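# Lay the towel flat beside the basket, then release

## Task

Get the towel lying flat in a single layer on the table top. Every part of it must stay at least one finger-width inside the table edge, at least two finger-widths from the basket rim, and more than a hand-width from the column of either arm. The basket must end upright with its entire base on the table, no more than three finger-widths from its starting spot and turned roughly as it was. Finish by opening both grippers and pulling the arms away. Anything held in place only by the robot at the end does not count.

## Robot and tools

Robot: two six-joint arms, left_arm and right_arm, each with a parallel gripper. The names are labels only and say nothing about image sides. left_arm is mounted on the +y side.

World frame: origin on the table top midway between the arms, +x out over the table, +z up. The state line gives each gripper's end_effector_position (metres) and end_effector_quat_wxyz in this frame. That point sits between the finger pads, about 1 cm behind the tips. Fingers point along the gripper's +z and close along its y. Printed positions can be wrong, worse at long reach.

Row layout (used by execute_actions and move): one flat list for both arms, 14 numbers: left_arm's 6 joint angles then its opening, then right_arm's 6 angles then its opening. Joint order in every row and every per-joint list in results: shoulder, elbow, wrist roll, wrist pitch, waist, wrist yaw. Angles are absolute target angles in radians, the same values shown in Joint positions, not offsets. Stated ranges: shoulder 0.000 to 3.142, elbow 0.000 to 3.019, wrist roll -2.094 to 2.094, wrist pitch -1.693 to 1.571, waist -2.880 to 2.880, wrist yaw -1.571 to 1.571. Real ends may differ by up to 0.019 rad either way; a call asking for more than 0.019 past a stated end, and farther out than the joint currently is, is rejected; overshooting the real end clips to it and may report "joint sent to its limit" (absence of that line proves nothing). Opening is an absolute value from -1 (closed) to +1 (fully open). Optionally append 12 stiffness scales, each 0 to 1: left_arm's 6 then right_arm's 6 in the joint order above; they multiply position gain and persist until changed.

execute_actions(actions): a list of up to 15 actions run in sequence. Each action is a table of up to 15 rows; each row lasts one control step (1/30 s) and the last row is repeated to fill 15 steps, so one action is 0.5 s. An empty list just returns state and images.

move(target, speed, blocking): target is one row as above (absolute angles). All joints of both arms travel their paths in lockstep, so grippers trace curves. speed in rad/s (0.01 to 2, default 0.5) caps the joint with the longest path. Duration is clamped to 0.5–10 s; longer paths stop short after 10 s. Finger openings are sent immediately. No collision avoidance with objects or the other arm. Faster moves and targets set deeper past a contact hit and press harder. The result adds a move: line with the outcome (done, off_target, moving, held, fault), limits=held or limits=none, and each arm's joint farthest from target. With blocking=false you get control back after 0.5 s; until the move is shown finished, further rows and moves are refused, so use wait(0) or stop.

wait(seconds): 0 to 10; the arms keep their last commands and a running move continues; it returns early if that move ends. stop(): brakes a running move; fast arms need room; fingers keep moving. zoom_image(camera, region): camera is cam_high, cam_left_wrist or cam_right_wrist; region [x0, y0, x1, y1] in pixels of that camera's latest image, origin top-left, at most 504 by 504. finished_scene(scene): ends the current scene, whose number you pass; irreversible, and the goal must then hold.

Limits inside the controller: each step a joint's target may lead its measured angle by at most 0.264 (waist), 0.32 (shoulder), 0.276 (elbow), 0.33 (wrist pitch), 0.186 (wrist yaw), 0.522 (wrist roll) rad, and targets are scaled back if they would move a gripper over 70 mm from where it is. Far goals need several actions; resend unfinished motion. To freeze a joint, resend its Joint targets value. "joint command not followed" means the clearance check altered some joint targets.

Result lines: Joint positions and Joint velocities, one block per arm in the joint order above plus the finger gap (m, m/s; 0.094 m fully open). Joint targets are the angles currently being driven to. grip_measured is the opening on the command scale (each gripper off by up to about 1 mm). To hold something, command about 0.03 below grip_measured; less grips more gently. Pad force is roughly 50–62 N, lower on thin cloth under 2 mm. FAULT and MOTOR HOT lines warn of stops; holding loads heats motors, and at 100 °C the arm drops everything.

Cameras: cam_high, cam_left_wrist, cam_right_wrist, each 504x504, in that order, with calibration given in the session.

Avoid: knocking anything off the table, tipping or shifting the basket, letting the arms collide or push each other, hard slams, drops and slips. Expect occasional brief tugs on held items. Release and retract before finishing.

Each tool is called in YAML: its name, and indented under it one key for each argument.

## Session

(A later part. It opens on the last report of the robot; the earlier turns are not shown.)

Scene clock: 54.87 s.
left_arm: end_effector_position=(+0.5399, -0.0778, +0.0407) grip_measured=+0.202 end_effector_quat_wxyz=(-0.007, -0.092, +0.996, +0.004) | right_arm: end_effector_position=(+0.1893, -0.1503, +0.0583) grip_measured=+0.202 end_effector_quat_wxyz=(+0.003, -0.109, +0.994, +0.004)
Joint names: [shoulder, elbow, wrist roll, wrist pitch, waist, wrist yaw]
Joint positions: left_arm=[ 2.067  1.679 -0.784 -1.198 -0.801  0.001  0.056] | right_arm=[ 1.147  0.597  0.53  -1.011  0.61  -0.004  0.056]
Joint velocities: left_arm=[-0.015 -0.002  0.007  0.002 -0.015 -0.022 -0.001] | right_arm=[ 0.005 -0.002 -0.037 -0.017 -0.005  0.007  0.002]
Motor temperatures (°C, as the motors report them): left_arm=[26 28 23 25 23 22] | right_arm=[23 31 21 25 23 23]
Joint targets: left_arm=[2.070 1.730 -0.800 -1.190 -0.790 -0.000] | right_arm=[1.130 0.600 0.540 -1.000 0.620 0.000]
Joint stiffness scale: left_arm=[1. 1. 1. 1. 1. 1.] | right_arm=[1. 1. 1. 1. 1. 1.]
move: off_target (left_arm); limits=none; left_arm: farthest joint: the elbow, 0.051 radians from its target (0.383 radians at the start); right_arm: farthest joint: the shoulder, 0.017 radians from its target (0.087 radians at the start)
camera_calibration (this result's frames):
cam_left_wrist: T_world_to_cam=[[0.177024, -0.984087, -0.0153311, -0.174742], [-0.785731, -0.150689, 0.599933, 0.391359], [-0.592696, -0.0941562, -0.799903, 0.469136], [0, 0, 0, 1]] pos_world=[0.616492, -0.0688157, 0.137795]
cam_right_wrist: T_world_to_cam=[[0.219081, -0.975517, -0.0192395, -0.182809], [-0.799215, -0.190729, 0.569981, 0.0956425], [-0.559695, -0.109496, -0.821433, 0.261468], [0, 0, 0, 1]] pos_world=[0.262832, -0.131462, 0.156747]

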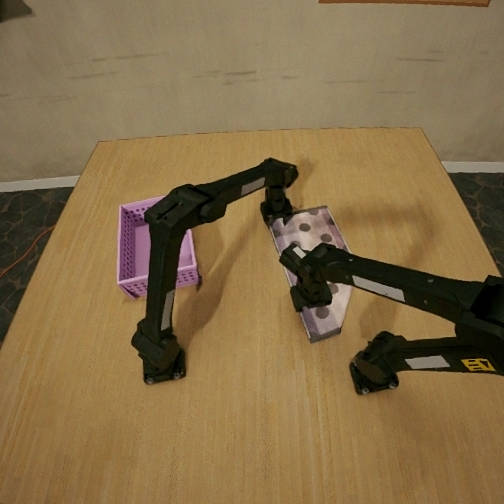

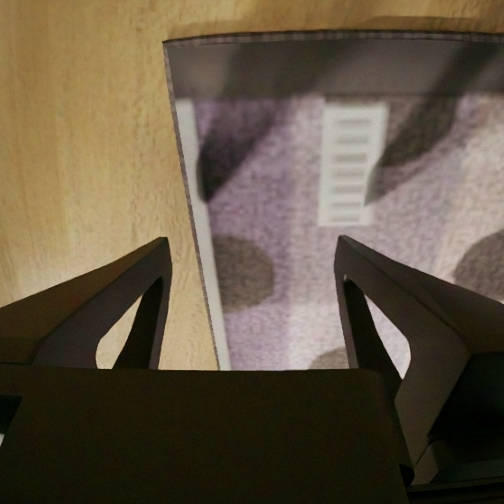

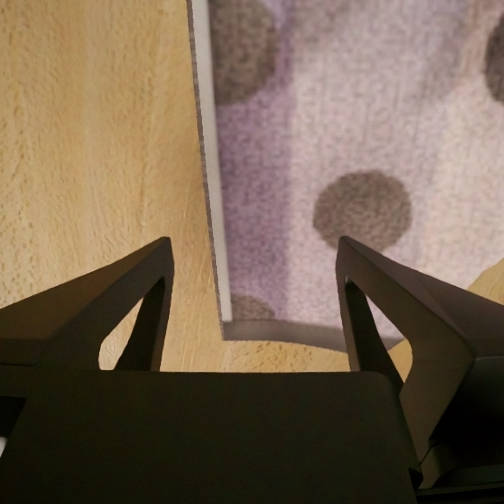

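move:
  target: [2.14,1.73,-0.8,-1.13,-0.79,0,0.2,1.15,0.43,0.54,-0.84,0.62,0,0.2]
  speed: 0.15

move:
  target: [2.14,1.73,-0.8,-1.13,-0.79,0,-1,1.15,0.43,0.54,-0.84,0.62,0,-1]

move:
  target: [2.04,1.76,-0.8,-1.25,-0.79,0,-1,1.10,0.62,0.54,-1.05,0.7,0,-1]
  speed: 0.15

Scene clock: 59.97 s.
left_arm: end_effector_position=(+0.5515, -0.0858, +0.0249) grip_measured=+0.202 end_effector_quat_wxyz=(+0.005, -0.092, +0.996, -0.005) | right_arm: end_effector_position=(+0.1668, -0.1711, +0.0139) grip_measured=+0.201 end_effector_quat_wxyz=(+0.007, -0.108, +0.994, +0.007)
Joint names: [shoulder, elbow, wrist roll, wrist pitch, waist, wrist yaw]
Joint positions: left_arm=[ 2.101  1.691 -0.785 -1.146 -0.801  0.002  0.056] | right_arm=[ 1.143  0.452  0.531 -0.86   0.61  -0.004  0.056]
Joint velocities: left_arm=[ 0.005 -0.017  0.051 -0.002 -0.005 -0.007 -0.001] | right_arm=[ 0.005  0.002 -0.066 -0.002  0.005 -0.037  0.   ]
Motor temperatures (°C, as the motors report them): left_arm=[26 29 23 25 23 22] | right_arm=[23 30 21 25 23 23]
Joint targets: left_arm=[2.140 1.730 -0.800 -1.130 -0.790 0.000] | right_arm=[1.150 0.430 0.540 -0.840 0.620 -0.000]
Joint stiffness scale: left_arm=[1. 1. 1. 1. 1. 1.] | right_arm=[1. 1. 1. 1. 1. 1.]
move: off_target (left_arm, right_arm); limits=none; left_arm: farthest joint: the shoulder, 0.039 radians from its target (0.073 radians at the start); right_arm: farthest joint: the elbow, 0.022 radians from its target (0.167 radians at the start)
camera_calibration (this result's frames):
cam_left_wrist: T_world_to_cam=[[0.177511, -0.984098, 0.00635577, -0.185743], [-0.800447, -0.140621, 0.582675, 0.418167], [-0.572516, -0.108519, -0.81268, 0.450583], [0, 0, 0, 1]] pos_world=[0.625658, -0.0750896, 0.123705]
cam_right_wrist: T_world_to_cam=[[0.218854, -0.975466, -0.0238463, -0.19897], [-0.80309, -0.193953, 0.563408, 0.0991774], [-0.554211, -0.104153, -0.825834, 0.210196], [0, 0, 0, 1]] pos_world=[0.239687, -0.15296, 0.112965]

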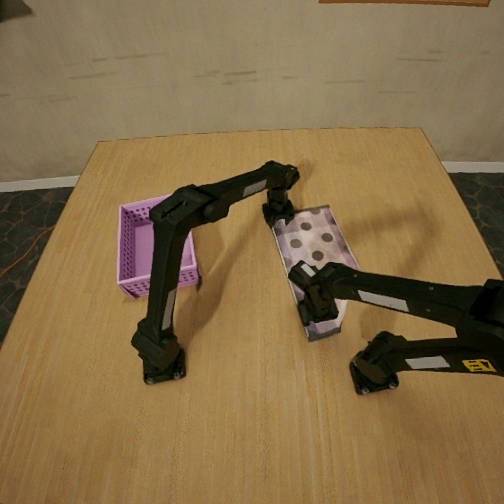

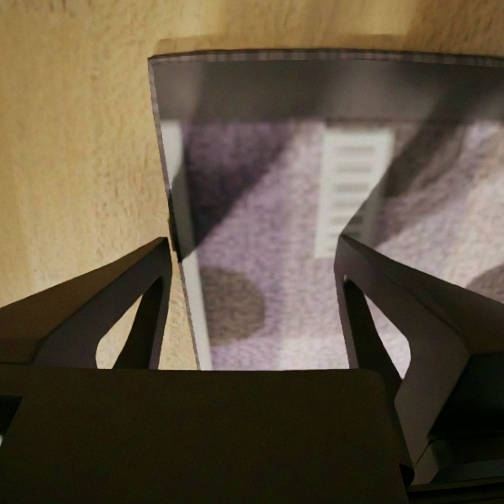

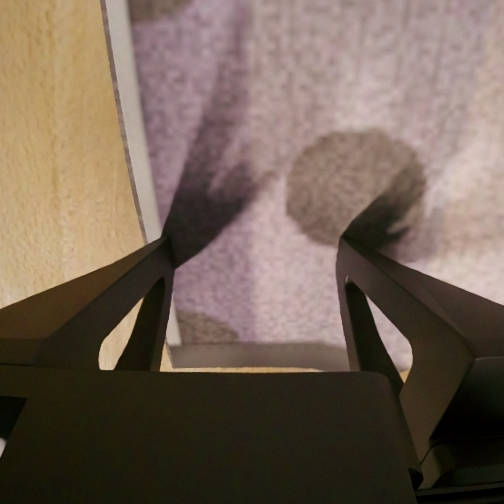

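Scene clock: 60.67 s.
left_arm: end_effector_position=(+0.5516, -0.0861, +0.0251) grip_measured=-0.915 end_effector_quat_wxyz=(+0.005, -0.092, +0.996, -0.006) | right_arm: end_effector_position=(+0.1672, -0.1707, +0.0139) grip_measured=-0.899 end_effector_quat_wxyz=(+0.008, -0.108, +0.994, +0.008)
Joint names: [shoulder, elbow, wrist roll, wrist pitch, waist, wrist yaw]
Joint positions: left_arm=[ 2.1    1.691 -0.785 -1.145 -0.801  0.003  0.004] | right_arm=[ 1.142  0.451  0.531 -0.857  0.61  -0.004  0.005]
Joint velocities: left_arm=[-0.015 -0.032 -0.022 -0.017 -0.024  0.022  0.001] | right_arm=[-0.005 -0.007  0.037  0.002 -0.005  0.022 -0.   ]
Motor temperatures (°C, as the motors report them): left_arm=[26 29 23 25 23 22] | right_arm=[23 30 21 25 23 23]
Joint targets: left_arm=[2.140 1.730 -0.800 -1.130 -0.790 -0.000] | right_arm=[1.150 0.430 0.540 -0.840 0.620 -0.000]
Joint stiffness scale: left_arm=[1. 1. 1. 1. 1. 1.] | right_arm=[1. 1. 1. 1. 1. 1.]
move: off_target (left_arm, right_arm); limits=none; left_arm: farthest joint: the shoulder, 0.040 radians from its target (0.039 radians at the start); right_arm: farthest joint: the elbow, 0.021 radians from its target (0.022 radians at the start)
camera_calibration (this result's frames):
cam_left_wrist: T_world_to_cam=[[0.177492, -0.98409, 0.00797406, -0.186074], [-0.800623, -0.139681, 0.582659, 0.418231], [-0.572275, -0.109802, -0.812678, 0.450542], [0, 0, 0, 1]] pos_world=[0.625706, -0.0752247, 0.123943]
cam_right_wrist: T_world_to_cam=[[0.218553, -0.975476, -0.0261005, -0.198529], [-0.804586, -0.195271, 0.560813, 0.099635], [-0.552157, -0.101567, -0.827531, 0.210605], [0, 0, 0, 1]] pos_world=[0.239841, -0.152814, 0.113224]

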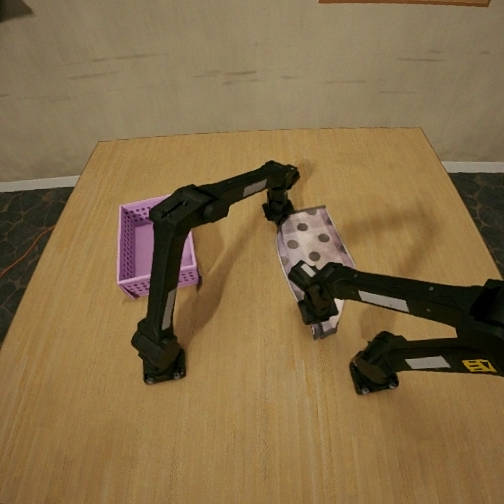

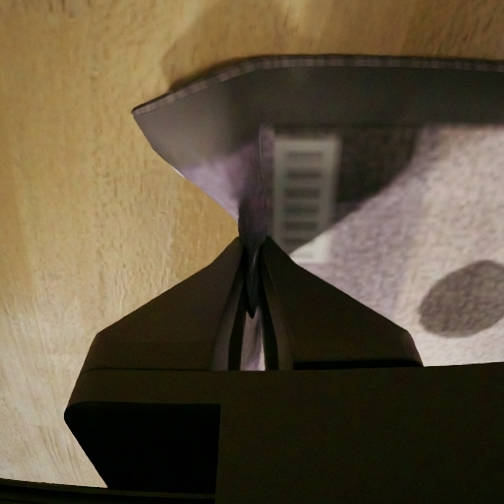

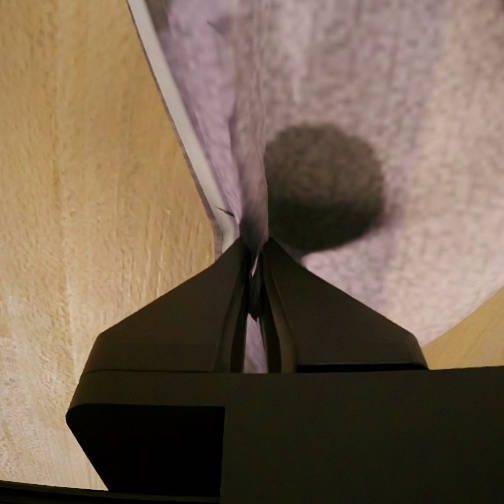

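Scene clock: 62.37 s.
left_arm: end_effector_position=(+0.5406, -0.0784, +0.0511) grip_measured=-0.915 end_effector_quat_wxyz=(-0.012, -0.093, +0.996, +0.009) | right_arm: end_effector_position=(+0.1666, -0.1469, +0.0592) grip_measured=-0.899 end_effector_quat_wxyz=(-0.004, -0.144, +0.989, -0.001)
Joint names: [shoulder, elbow, wrist roll, wrist pitch, waist, wrist yaw]
Joint positions: left_arm=[ 2.069  1.71  -0.785 -1.243 -0.801  0.002  0.004] | right_arm=[ 1.115  0.578  0.531 -1.041  0.684 -0.004  0.005]
Joint velocities: left_arm=[-0.005  0.002  0.037 -0.007 -0.005 -0.007 -0.001] | right_arm=[-0.005 -0.012 -0.007  0.007 -0.005 -0.022 -0.001]
Motor temperatures (°C, as the motors report them): left_arm=[26 29 23 25 23 22] | right_arm=[23 30 21 25 23 23]
Joint targets: left_arm=[2.040 1.760 -0.800 -1.250 -0.790 -0.000] | right_arm=[1.100 0.620 0.540 -1.050 0.700 -0.000]
Joint stiffness scale: left_arm=[1. 1. 1. 1. 1. 1.] | right_arm=[1. 1. 1. 1. 1. 1.]
move: off_target (left_arm, right_arm); limits=none; left_arm: farthest joint: the elbow, 0.050 radians from its target (0.069 radians at the start); right_arm: farthest joint: the elbow, 0.042 radians from its target (0.169 radians at the start)
camera_calibration (this result's frames):
cam_left_wrist: T_world_to_cam=[[0.177536, -0.983791, -0.0252436, -0.175026], [-0.778259, -0.156053, 0.608244, 0.380724], [-0.602324, -0.0883391, -0.793349, 0.483152], [0, 0, 0, 1]] pos_world=[0.618389, -0.0700944, 0.147316]
cam_right_wrist: T_world_to_cam=[[0.28897, -0.957276, -0.0109283, -0.183968], [-0.776399, -0.241017, 0.582336, 0.0657258], [-0.56009, -0.159793, -0.812875, 0.242079], [0, 0, 0, 1]] pos_world=[0.239777, -0.121584, 0.156495]

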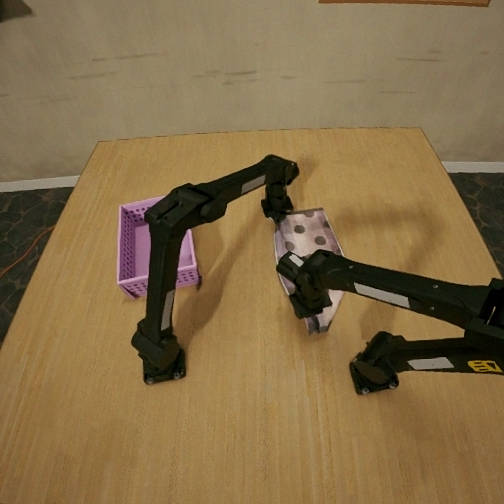

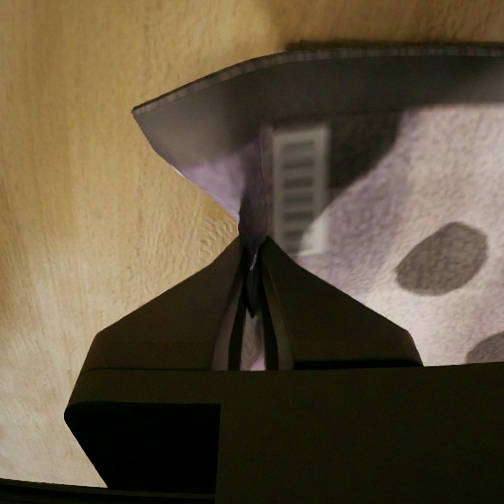

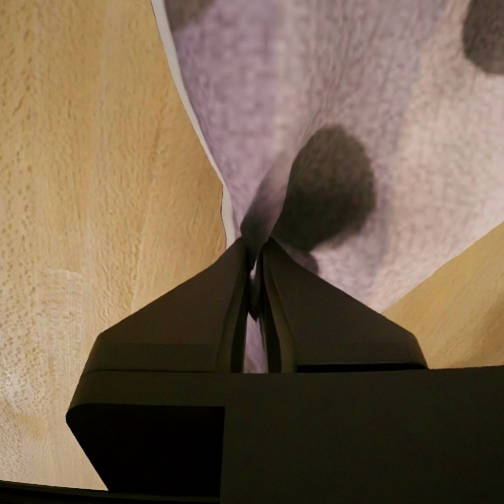

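move:
  target: [1.95,2.19,-0.8,-1.68,-0.77,0,-1,1.0,1.12,0.54,-1.64,0.64,0,-1]
  speed: 0.25

Scene clock: 67.73 s.
left_arm: end_effector_position=(+0.5554, -0.0775, +0.2686) grip_measured=-0.915 end_effector_quat_wxyz=(+0.022, -0.100, +0.995, -0.019) | right_arm: end_effector_position=(+0.1842, -0.1386, +0.2652) grip_measured=-0.899 end_effector_quat_wxyz=(-0.000, -0.131, +0.991, +0.002)
Joint names: [shoulder, elbow, wrist roll, wrist pitch, waist, wrist yaw]
Joint positions: left_arm=[ 1.974  2.137 -0.785 -1.675 -0.787  0.002  0.004] | right_arm=[ 1.013  1.074  0.531 -1.629  0.656 -0.004  0.005]
Joint velocities: left_arm=[-0.015 -0.017  0.007  0.002  0.005  0.022 -0.001] | right_arm=[-0.005 -0.012  0.051 -0.022 -0.005 -0.051 -0.   ]
Motor temperatures (°C, as the motors report them): left_arm=[27 29 23 25 23 22] | right_arm=[23 31 21 25 23 23]
Joint targets: left_arm=[1.950 2.190 -0.800 -1.680 -0.770 -0.000] | right_arm=[1.000 1.120 0.540 -1.640 0.640 -0.000]
Joint stiffness scale: left_arm=[1. 1. 1. 1. 1. 1.] | right_arm=[1. 1. 1. 1. 1. 1.]
move: off_target (left_arm, right_arm); limits=none; left_arm: farthest joint: the elbow, 0.053 radians from its target (0.480 radians at the start); right_arm: farthest joint: the elbow, 0.046 radians from its target (0.542 radians at the start)
camera_calibration (this result's frames):
cam_left_wrist: T_world_to_cam=[[0.191325, -0.980813, 0.0374143, -0.195541], [-0.819278, -0.13859, 0.556396, 0.29808], [-0.540536, -0.137105, -0.830074, 0.636465], [0, 0, 0, 1]] pos_world=[0.625654, -0.0632156, 0.369779]
cam_right_wrist: T_world_to_cam=[[0.262296, -0.964856, -0.0159257, -0.173688], [-0.786835, -0.223398, 0.575312, -0.0323085], [-0.558651, -0.138371, -0.817779, 0.424715], [0, 0, 0, 1]] pos_world=[0.257403, -0.116034, 0.363144]

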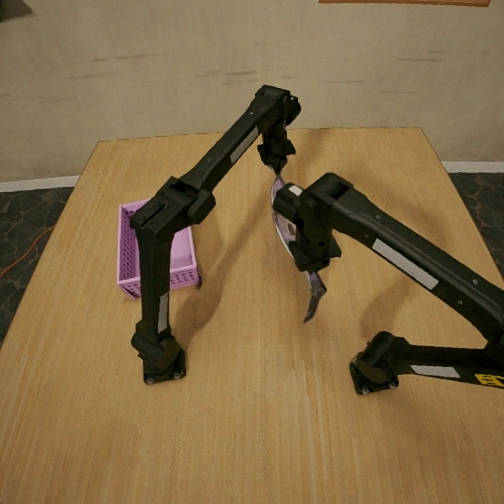

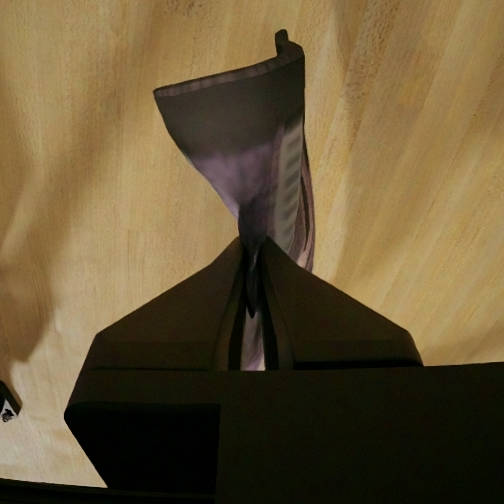

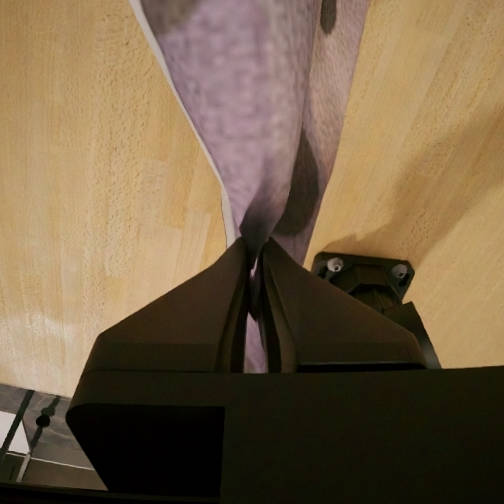

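move:
  target: [1.93,1.46,-0.53,-1.1,-0.53,0,-1,1.6,0.96,0.9,-0.93,0.97,0,-1]
  speed: 0.35

Scene clock: 73.90 s.
left_arm: end_effector_position=(+0.5570, +0.0845, +0.0262) grip_measured=-0.915 end_effector_quat_wxyz=(-0.018, -0.104, +0.994, +0.008) | right_arm: end_effector_position=(+0.1855, +0.0341, +0.0355) grip_measured=-0.899 end_effector_quat_wxyz=(-0.003, -0.103, +0.995, -0.001)
Joint names: [shoulder, elbow, wrist roll, wrist pitch, waist, wrist yaw]
Joint positions: left_arm=[ 1.958  1.456 -0.545 -1.109 -0.538  0.002  0.004] | right_arm=[ 1.59   0.955  0.89  -0.942  0.959 -0.004  0.005]
Joint velocities: left_arm=[-0.005 -0.002 -0.007 -0.002 -0.005  0.037  0.001] | right_arm=[-0.005 -0.002  0.007 -0.012 -0.015  0.037 -0.   ]
Motor temperatures (°C, as the motors report them): left_arm=[27 29 23 25 23 22] | right_arm=[23 32 21 25 23 23]
Joint targets: left_arm=[1.930 1.460 -0.530 -1.100 -0.530 0.000] | right_arm=[1.600 0.960 0.900 -0.930 0.970 0.000]
Joint stiffness scale: left_arm=[1. 1. 1. 1. 1. 1.] | right_arm=[1. 1. 1. 1. 1. 1.]
move: off_target (left_arm); limits=none; left_arm: farthest joint: the shoulder, 0.028 radians from its target (0.044 radians at the start); right_arm: farthest joint: the wrist pitch, 0.012 radians from its target (0.699 radians at the start)
camera_calibration (this result's frames):
cam_left_wrist: T_world_to_cam=[[0.200237, -0.979455, -0.0239399, -0.0313708], [-0.767381, -0.171979, 0.617697, 0.428999], [-0.609124, -0.105315, -0.786051, 0.492719], [0, 0, 0, 1]] pos_world=[0.635614, 0.0949431, 0.12156]
cam_right_wrist: T_world_to_cam=[[0.207735, -0.978144, -0.00894264, -0.000746161], [-0.794875, -0.174127, 0.581252, 0.139002], [-0.570105, -0.113638, -0.813675, 0.262577], [0, 0, 0, 1]] pos_world=[0.260341, 0.053313, 0.13285]

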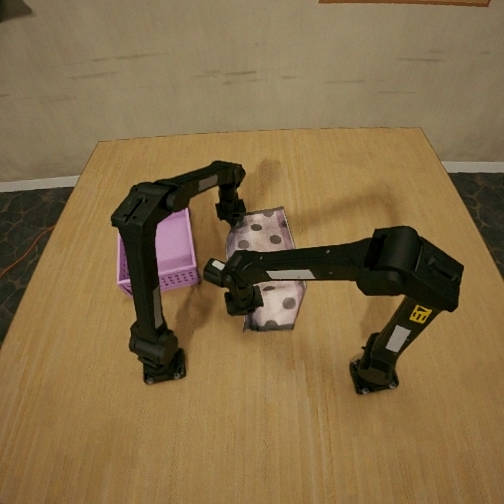

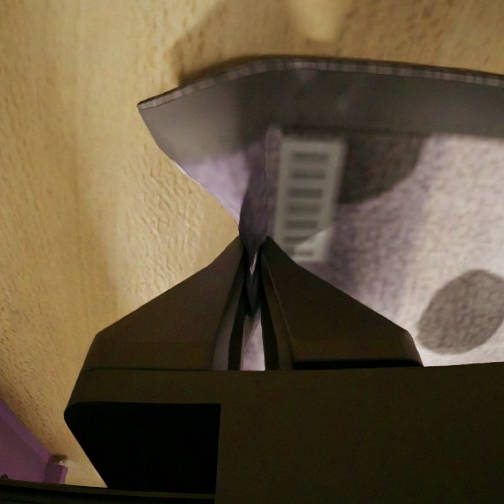

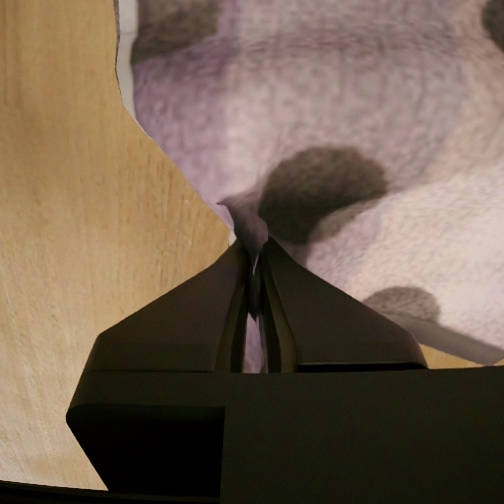

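move:
  target: [1.95,2.19,-0.8,-1.68,-0.8,0,-1,1.0,1.15,0.5,-1.66,0.55,0,-1]
  speed: 0.4

move:
  target: [1.93,1.46,-0.53,-1.1,-0.5,0,-1,1.62,0.98,0.9,-0.93,1.02,0,-1]
  speed: 1.3

Scene clock: 81.43 s.
left_arm: end_effector_position=(+0.5519, -0.0806, +0.2807) grip_measured=-0.915 end_effector_quat_wxyz=(+0.031, -0.096, +0.995, -0.027) | right_arm: end_effector_position=(+0.2007, -0.1568, +0.2794) grip_measured=-0.899 end_effector_quat_wxyz=(+0.008, -0.095, +0.995, +0.008)
Joint names: [shoulder, elbow, wrist roll, wrist pitch, waist, wrist yaw]
Joint positions: left_arm=[ 1.958  2.143 -0.784 -1.674 -0.794  0.002  0.004] | right_arm=[ 1.002  1.104  0.51  -1.651  0.562 -0.004  0.005]
Joint velocities: left_arm=[ 0.024  0.012 -0.11   0.027 -0.005 -0.066 -0.   ] | right_arm=[ 0.005  0.007  0.022 -0.017 -0.015  0.037 -0.   ]
Motor temperatures (°C, as the motors report them): left_arm=[27 29 23 25 23 22] | right_arm=[23 31 21 25 23 23]
Joint targets: left_arm=[1.950 2.190 -0.800 -1.680 -0.800 -0.000] | right_arm=[1.000 1.150 0.500 -1.660 0.550 0.000]
Joint stiffness scale: left_arm=[1. 1. 1. 1. 1. 1.] | right_arm=[1. 1. 1. 1. 1. 1.]
move: off_target (left_arm, right_arm); limits=none; left_arm: farthest joint: the elbow, 0.047 radians from its target (0.734 radians at the start); right_arm: farthest joint: the elbow, 0.046 radians from its target (0.195 radians at the start)
camera_calibration (this result's frames):
cam_left_wrist: T_world_to_cam=[[0.182616, -0.981747, 0.0531421, -0.198089], [-0.830637, -0.125139, 0.542571, 0.299351], [-0.526017, -0.143224, -0.838327, 0.637983], [0, 0, 0, 1]] pos_world=[0.620416, -0.0656381, 0.382946]
cam_right_wrist: T_world_to_cam=[[0.192042, -0.981068, -0.0250204, -0.181223], [-0.809602, -0.172785, 0.560973, -0.0150978], [-0.554675, -0.0874739, -0.827456, 0.452869], [0, 0, 0, 1]] pos_world=[0.273775, -0.140787, 0.378665]

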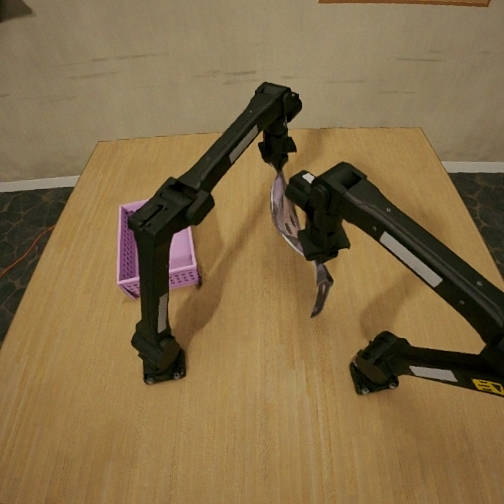

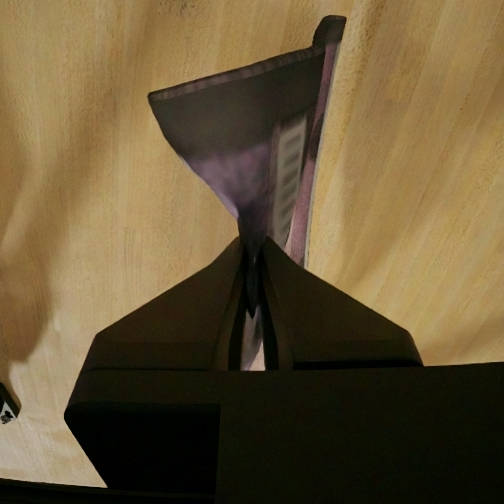

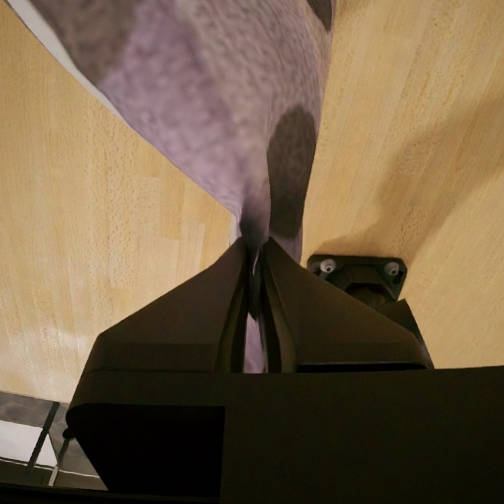

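Scene clock: 82.90 s.
left_arm: end_effector_position=(+0.5600, +0.1120, +0.0251) grip_measured=-0.915 end_effector_quat_wxyz=(-0.023, -0.128, +0.992, +0.010) | right_arm: end_effector_position=(+0.1652, +0.0482, +0.0252) grip_measured=-0.899 end_effector_quat_wxyz=(-0.008, -0.133, +0.991, -0.011)
Joint names: [shoulder, elbow, wrist roll, wrist pitch, waist, wrist yaw]
Joint positions: left_arm=[ 1.953  1.445 -0.544 -1.113 -0.49   0.     0.004] | right_arm=[ 1.629  0.97   0.891 -0.939  1.02  -0.002  0.005]
Joint velocities: left_arm=[-0.024  0.017  0.007 -0.002 -0.005  0.007 -0.   ] | right_arm=[ 0.005 -0.002  0.066 -0.027 -0.015 -0.11   0.001]
Motor temperatures (°C, as the motors report them): left_arm=[27 29 23 25 23 22] | right_arm=[23 31 21 25 23 23]
Joint targets: left_arm=[1.930 1.460 -0.530 -1.100 -0.500 -0.000] | right_arm=[1.620 0.980 0.900 -0.930 1.020 0.000]
Joint stiffness scale: left_arm=[1. 1. 1. 1. 1. 1.] | right_arm=[1. 1. 1. 1. 1. 1.]
move: off_target (left_arm); limits=none; left_arm: farthest joint: the shoulder, 0.023 radians from its target (0.028 radians at the start); right_arm: farthest joint: the elbow, 0.010 radians from its target (0.124 radians at the start)
camera_calibration (this result's frames):
cam_left_wrist: T_world_to_cam=[[0.245983, -0.968783, -0.0308511, -0.0316941], [-0.752076, -0.210844, 0.624441, 0.432388], [-0.611452, -0.130399, -0.780463, 0.500533], [0, 0, 0, 1]] pos_world=[0.639037, 0.125731, 0.11967]
cam_right_wrist: T_world_to_cam=[[0.266305, -0.963856, 0.0079498, 0.00642116], [-0.779203, -0.210417, 0.590396, 0.130261], [-0.567384, -0.16342, -0.807074, 0.246016], [0, 0, 0, 1]] pos_world=[0.239376, 0.0738022, 0.121597]

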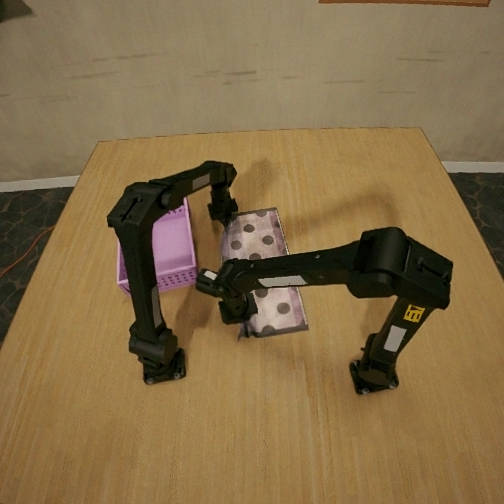

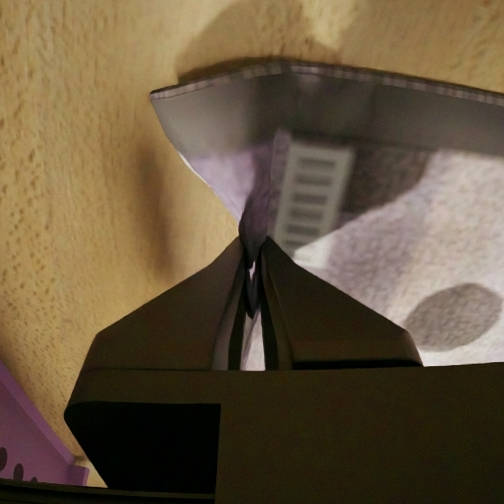

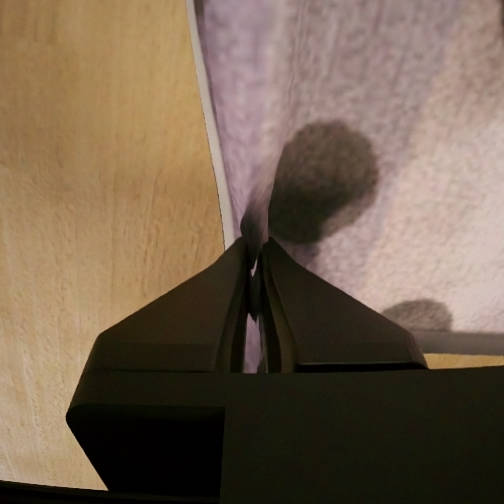

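Unfolded. Release, raise.

move:
  target: [1.93,1.46,-0.53,-1.1,-0.5,0,0,1.62,0.98,0.9,-0.93,1.02,0,0]

move:
  target: [1.75,1.7,-0.53,-1.4,-0.5,0,0,1.4,1.1,0.9,-1.2,0.9,0,0]

move:
  target: [1.0,1.0,0,-1,0.5,0,0,1.0,1.0,0,-1,-0.5,0,0]
  speed: 0.9

zoom_image:
  camera: "cam_high"
  region: [110,170,350,390]

Scene clock: 86.53 s.
left_arm: end_effector_position=(+0.5606, +0.1119, +0.0251) grip_measured=-0.002 end_effector_quat_wxyz=(-0.022, -0.127, +0.992, +0.010) | right_arm: end_effector_position=(+0.1652, +0.0482, +0.0252) grip_measured=-0.002 end_effector_quat_wxyz=(-0.008, -0.133, +0.991, -0.011)
Joint names: [shoulder, elbow, wrist roll, wrist pitch, waist, wrist yaw]
Joint positions: left_arm=[ 1.953  1.445 -0.543 -1.111 -0.49   0.     0.047] | right_arm=[ 1.629  0.97   0.891 -0.939  1.02  -0.002  0.047]
Joint velocities: left_arm=[-0.015  0.002  0.007  0.002 -0.005  0.007 -0.   ] | right_arm=[ 0.005 -0.012 -0.081 -0.022  0.005 -0.022 -0.001]
Motor temperatures (°C, as the motors report them): left_arm=[27 29 23 25 23 22] | right_arm=[23 31 21 25 23 23]
Joint targets: left_arm=[1.930 1.460 -0.530 -1.100 -0.500 0.000] | right_arm=[1.620 0.980 0.900 -0.930 1.020 0.000]
Joint stiffness scale: left_arm=[1. 1. 1. 1. 1. 1.] | right_arm=[1. 1. 1. 1. 1. 1.]
move: off_target (left_arm); limits=none; left_arm: farthest joint: the shoulder, 0.023 radians from its target (0.023 radians at the start); right_arm: farthest joint: the elbow, 0.010 radians from its target (0.010 radians at the start)
camera_calibration (this result's frames):
cam_left_wrist: T_world_to_cam=[[0.24568, -0.968897, -0.0296656, -0.0318294], [-0.753522, -0.210141, 0.622933, 0.433546], [-0.609792, -0.130688, -0.781713, 0.499953], [0, 0, 0, 1]] pos_world=[0.639374, 0.125604, 0.119805]
cam_right_wrist: T_world_to_cam=[[0.265937, -0.963957, 0.00795673, 0.00648661], [-0.779288, -0.210117, 0.59039, 0.130261], [-0.567439, -0.163207, -0.807079, 0.246015], [0, 0, 0, 1]] pos_world=[0.239384, 0.0737744, 0.121597]

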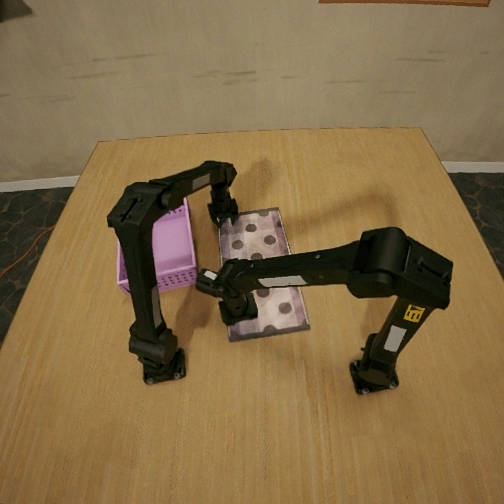

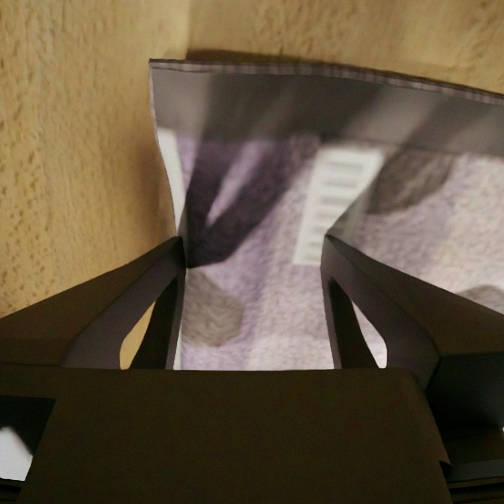

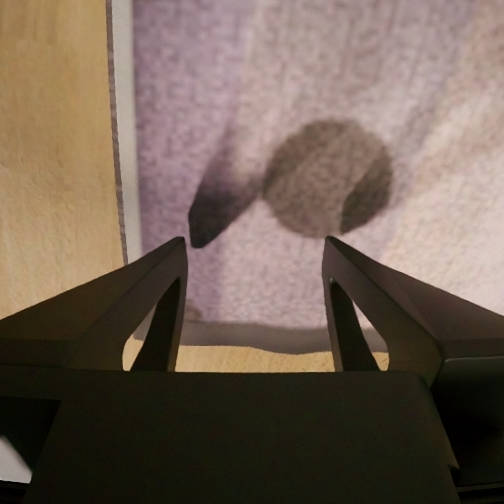

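Scene clock: 87.80 s.
left_arm: end_effector_position=(+0.5710, +0.1088, +0.2185) grip_measured=-0.002 end_effector_quat_wxyz=(+0.046, -0.127, +0.991, -0.021) | right_arm: end_effector_position=(+0.1992, +0.0185, +0.1441) grip_measured=-0.001 end_effector_quat_wxyz=(+0.012, -0.078, +0.997, +0.019)
Joint names: [shoulder, elbow, wrist roll, wrist pitch, waist, wrist yaw]
Joint positions: left_arm=[ 1.741  1.665 -0.543 -1.393 -0.49   0.     0.047] | right_arm=[ 1.4    1.065  0.891 -1.191  0.911 -0.002  0.047]
Joint velocities: left_arm=[-0.005  0.007  0.037  0.007 -0.005 -0.066 -0.   ] | right_arm=[ 0.005 -0.002  0.081 -0.002 -0.015 -0.037 -0.001]
Motor temperatures (°C, as the motors report them): left_arm=[27 29 23 25 23 22] | right_arm=[23 31 21 25 23 23]
Joint targets: left_arm=[1.750 1.700 -0.530 -1.400 -0.500 0.000] | right_arm=[1.400 1.100 0.900 -1.200 0.900 0.000]
Joint stiffness scale: left_arm=[1. 1. 1. 1. 1. 1.] | right_arm=[1. 1. 1. 1. 1. 1.]
move: off_target (left_arm, right_arm); limits=none; left_arm: farthest joint: the elbow, 0.035 radians from its target (0.255 radians at the start); right_arm: farthest joint: the elbow, 0.035 radians from its target (0.130 radians at the start)
camera_calibration (this result's frames):
cam_left_wrist: T_world_to_cam=[[0.244453, -0.968534, 0.046752, -0.0476663], [-0.835414, -0.185887, 0.517232, 0.387433], [-0.492266, -0.165496, -0.854567, 0.609733], [0, 0, 0, 1]] pos_world=[0.63547, 0.126761, 0.322894]
cam_right_wrist: T_world_to_cam=[[0.160088, -0.98598, -0.0470726, -0.00272734], [-0.817786, -0.159184, 0.55307, 0.0924486], [-0.552809, -0.0500443, -0.831804, 0.35502], [0, 0, 0, 1]] pos_world=[0.272298, 0.0297939, 0.244048]

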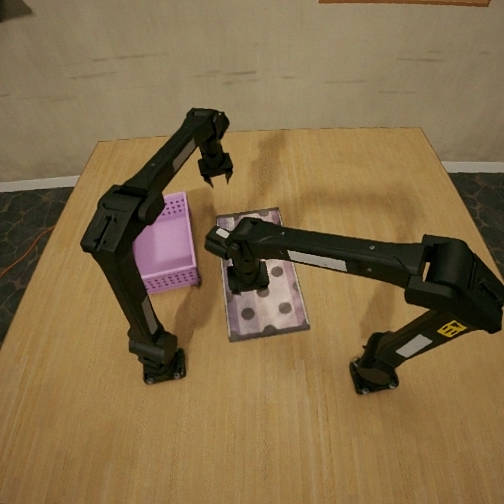

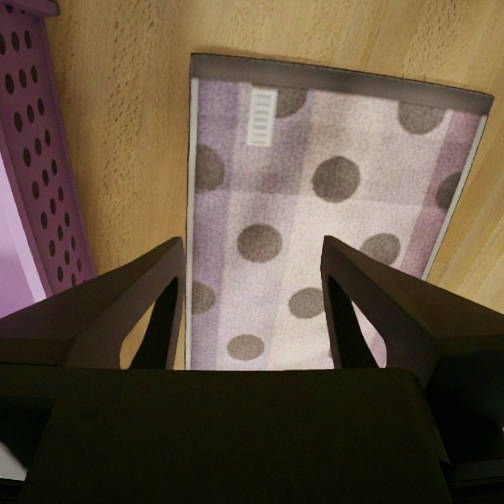

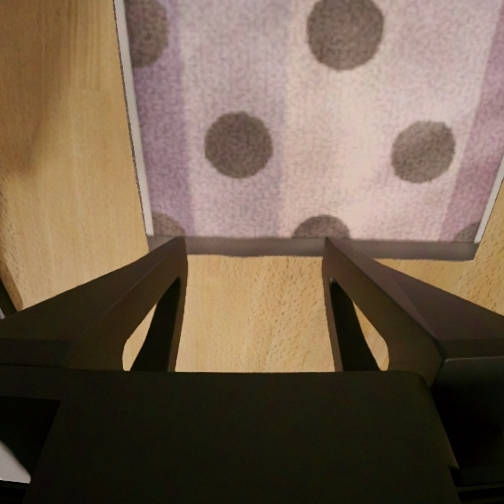

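Scene clock: 90.23 s.
left_arm: end_effector_position=(+0.3318, +0.5150, +0.2736) grip_measured=-0.002 end_effector_quat_wxyz=(+0.255, -0.336, +0.902, +0.090) | right_arm: end_effector_position=(+0.3630, -0.4618, +0.2726) grip_measured=-0.001 end_effector_quat_wxyz=(+0.265, +0.178, +0.947, -0.046)
Joint names: [shoulder, elbow, wrist roll, wrist pitch, waist, wrist yaw]
Joint positions: left_arm=[ 1.004  0.996 -0.016 -1.015  0.495  0.     0.047] | right_arm=[ 1.008  0.998  0.01  -1.016 -0.5   -0.002  0.047]
Joint velocities: left_arm=[-0.005  0.002 -0.037 -0.022 -0.015  0.022 -0.   ] | right_arm=[-0.015 -0.007  0.051 -0.007 -0.005  0.007 -0.   ]
Motor temperatures (°C, as the motors report them): left_arm=[27 29 23 25 23 22] | right_arm=[23 31 21 25 23 23]
Joint targets: left_arm=[1.000 1.000 -0.000 -1.000 0.500 -0.000] | right_arm=[1.000 1.000 0.000 -1.000 -0.500 0.000]
Joint stiffness scale: left_arm=[1. 1. 1. 1. 1. 1.] | right_arm=[1. 1. 1. 1. 1. 1.]
move: done; limits=none; left_arm: farthest joint: the wrist roll, 0.016 radians from its target (0.543 radians at the start); right_arm: farthest joint: the wrist pitch, 0.016 radians from its target (0.191 radians at the start)
camera_calibration (this result's frames):
cam_left_wrist: T_world_to_cam=[[0.649466, -0.76039, 0.000675814, 0.172708], [-0.757818, -0.647196, 0.0827573, 0.565368], [-0.0624904, -0.0542602, -0.99657, 0.445244], [0, 0, 0, 1]] pos_world=[0.344102, 0.521388, 0.396812]
cam_right_wrist: T_world_to_cam=[[-0.353828, -0.935197, -0.0145748, -0.295348], [-0.933425, 0.352084, 0.0689495, 0.488865], [-0.0593498, 0.0380007, -0.997514, 0.435161], [0, 0, 0, 1]] pos_world=[0.377643, -0.464866, 0.396067]

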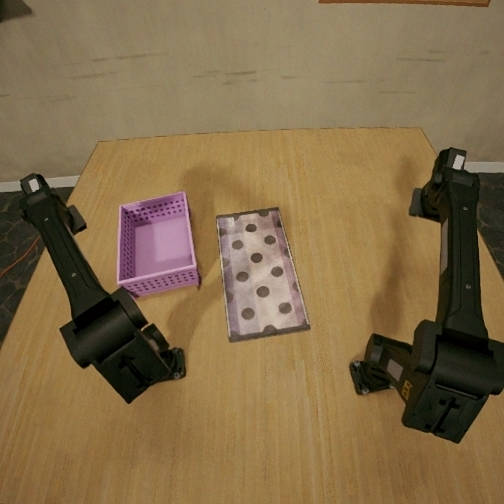

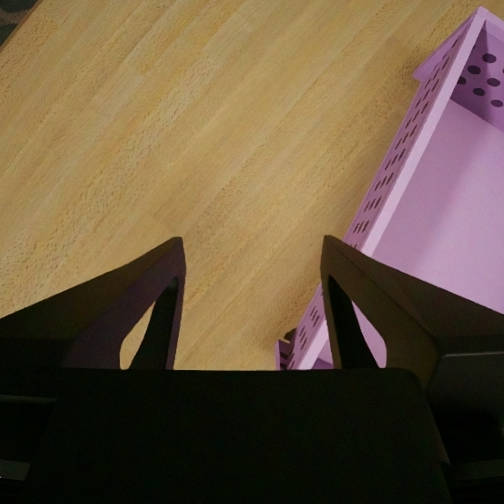

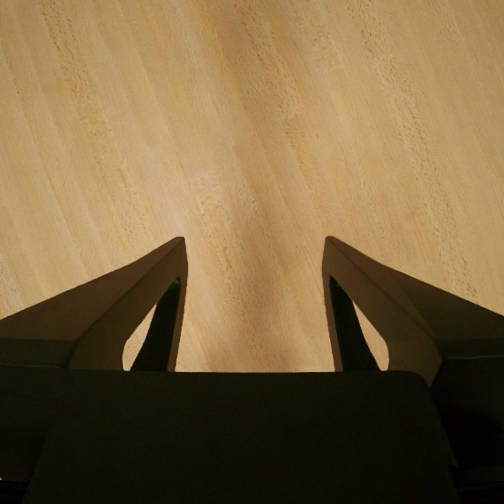

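Region (110, 170, 350, 390) of cam_high's 504x504 image, scaled by 2.100, with more detail than that image has; it fills the top 462 rows of this view, and the rest is white.

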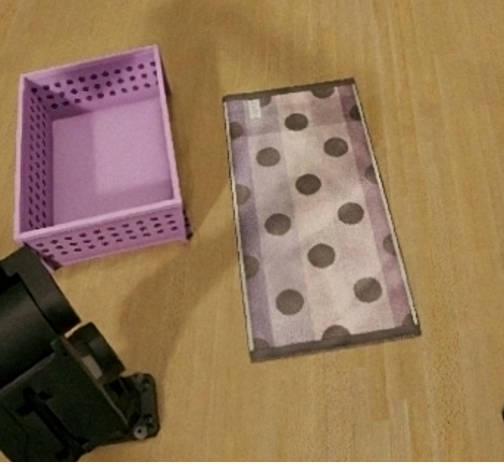

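finished_scene:
  scene: 1

The scene is finished: the task was done.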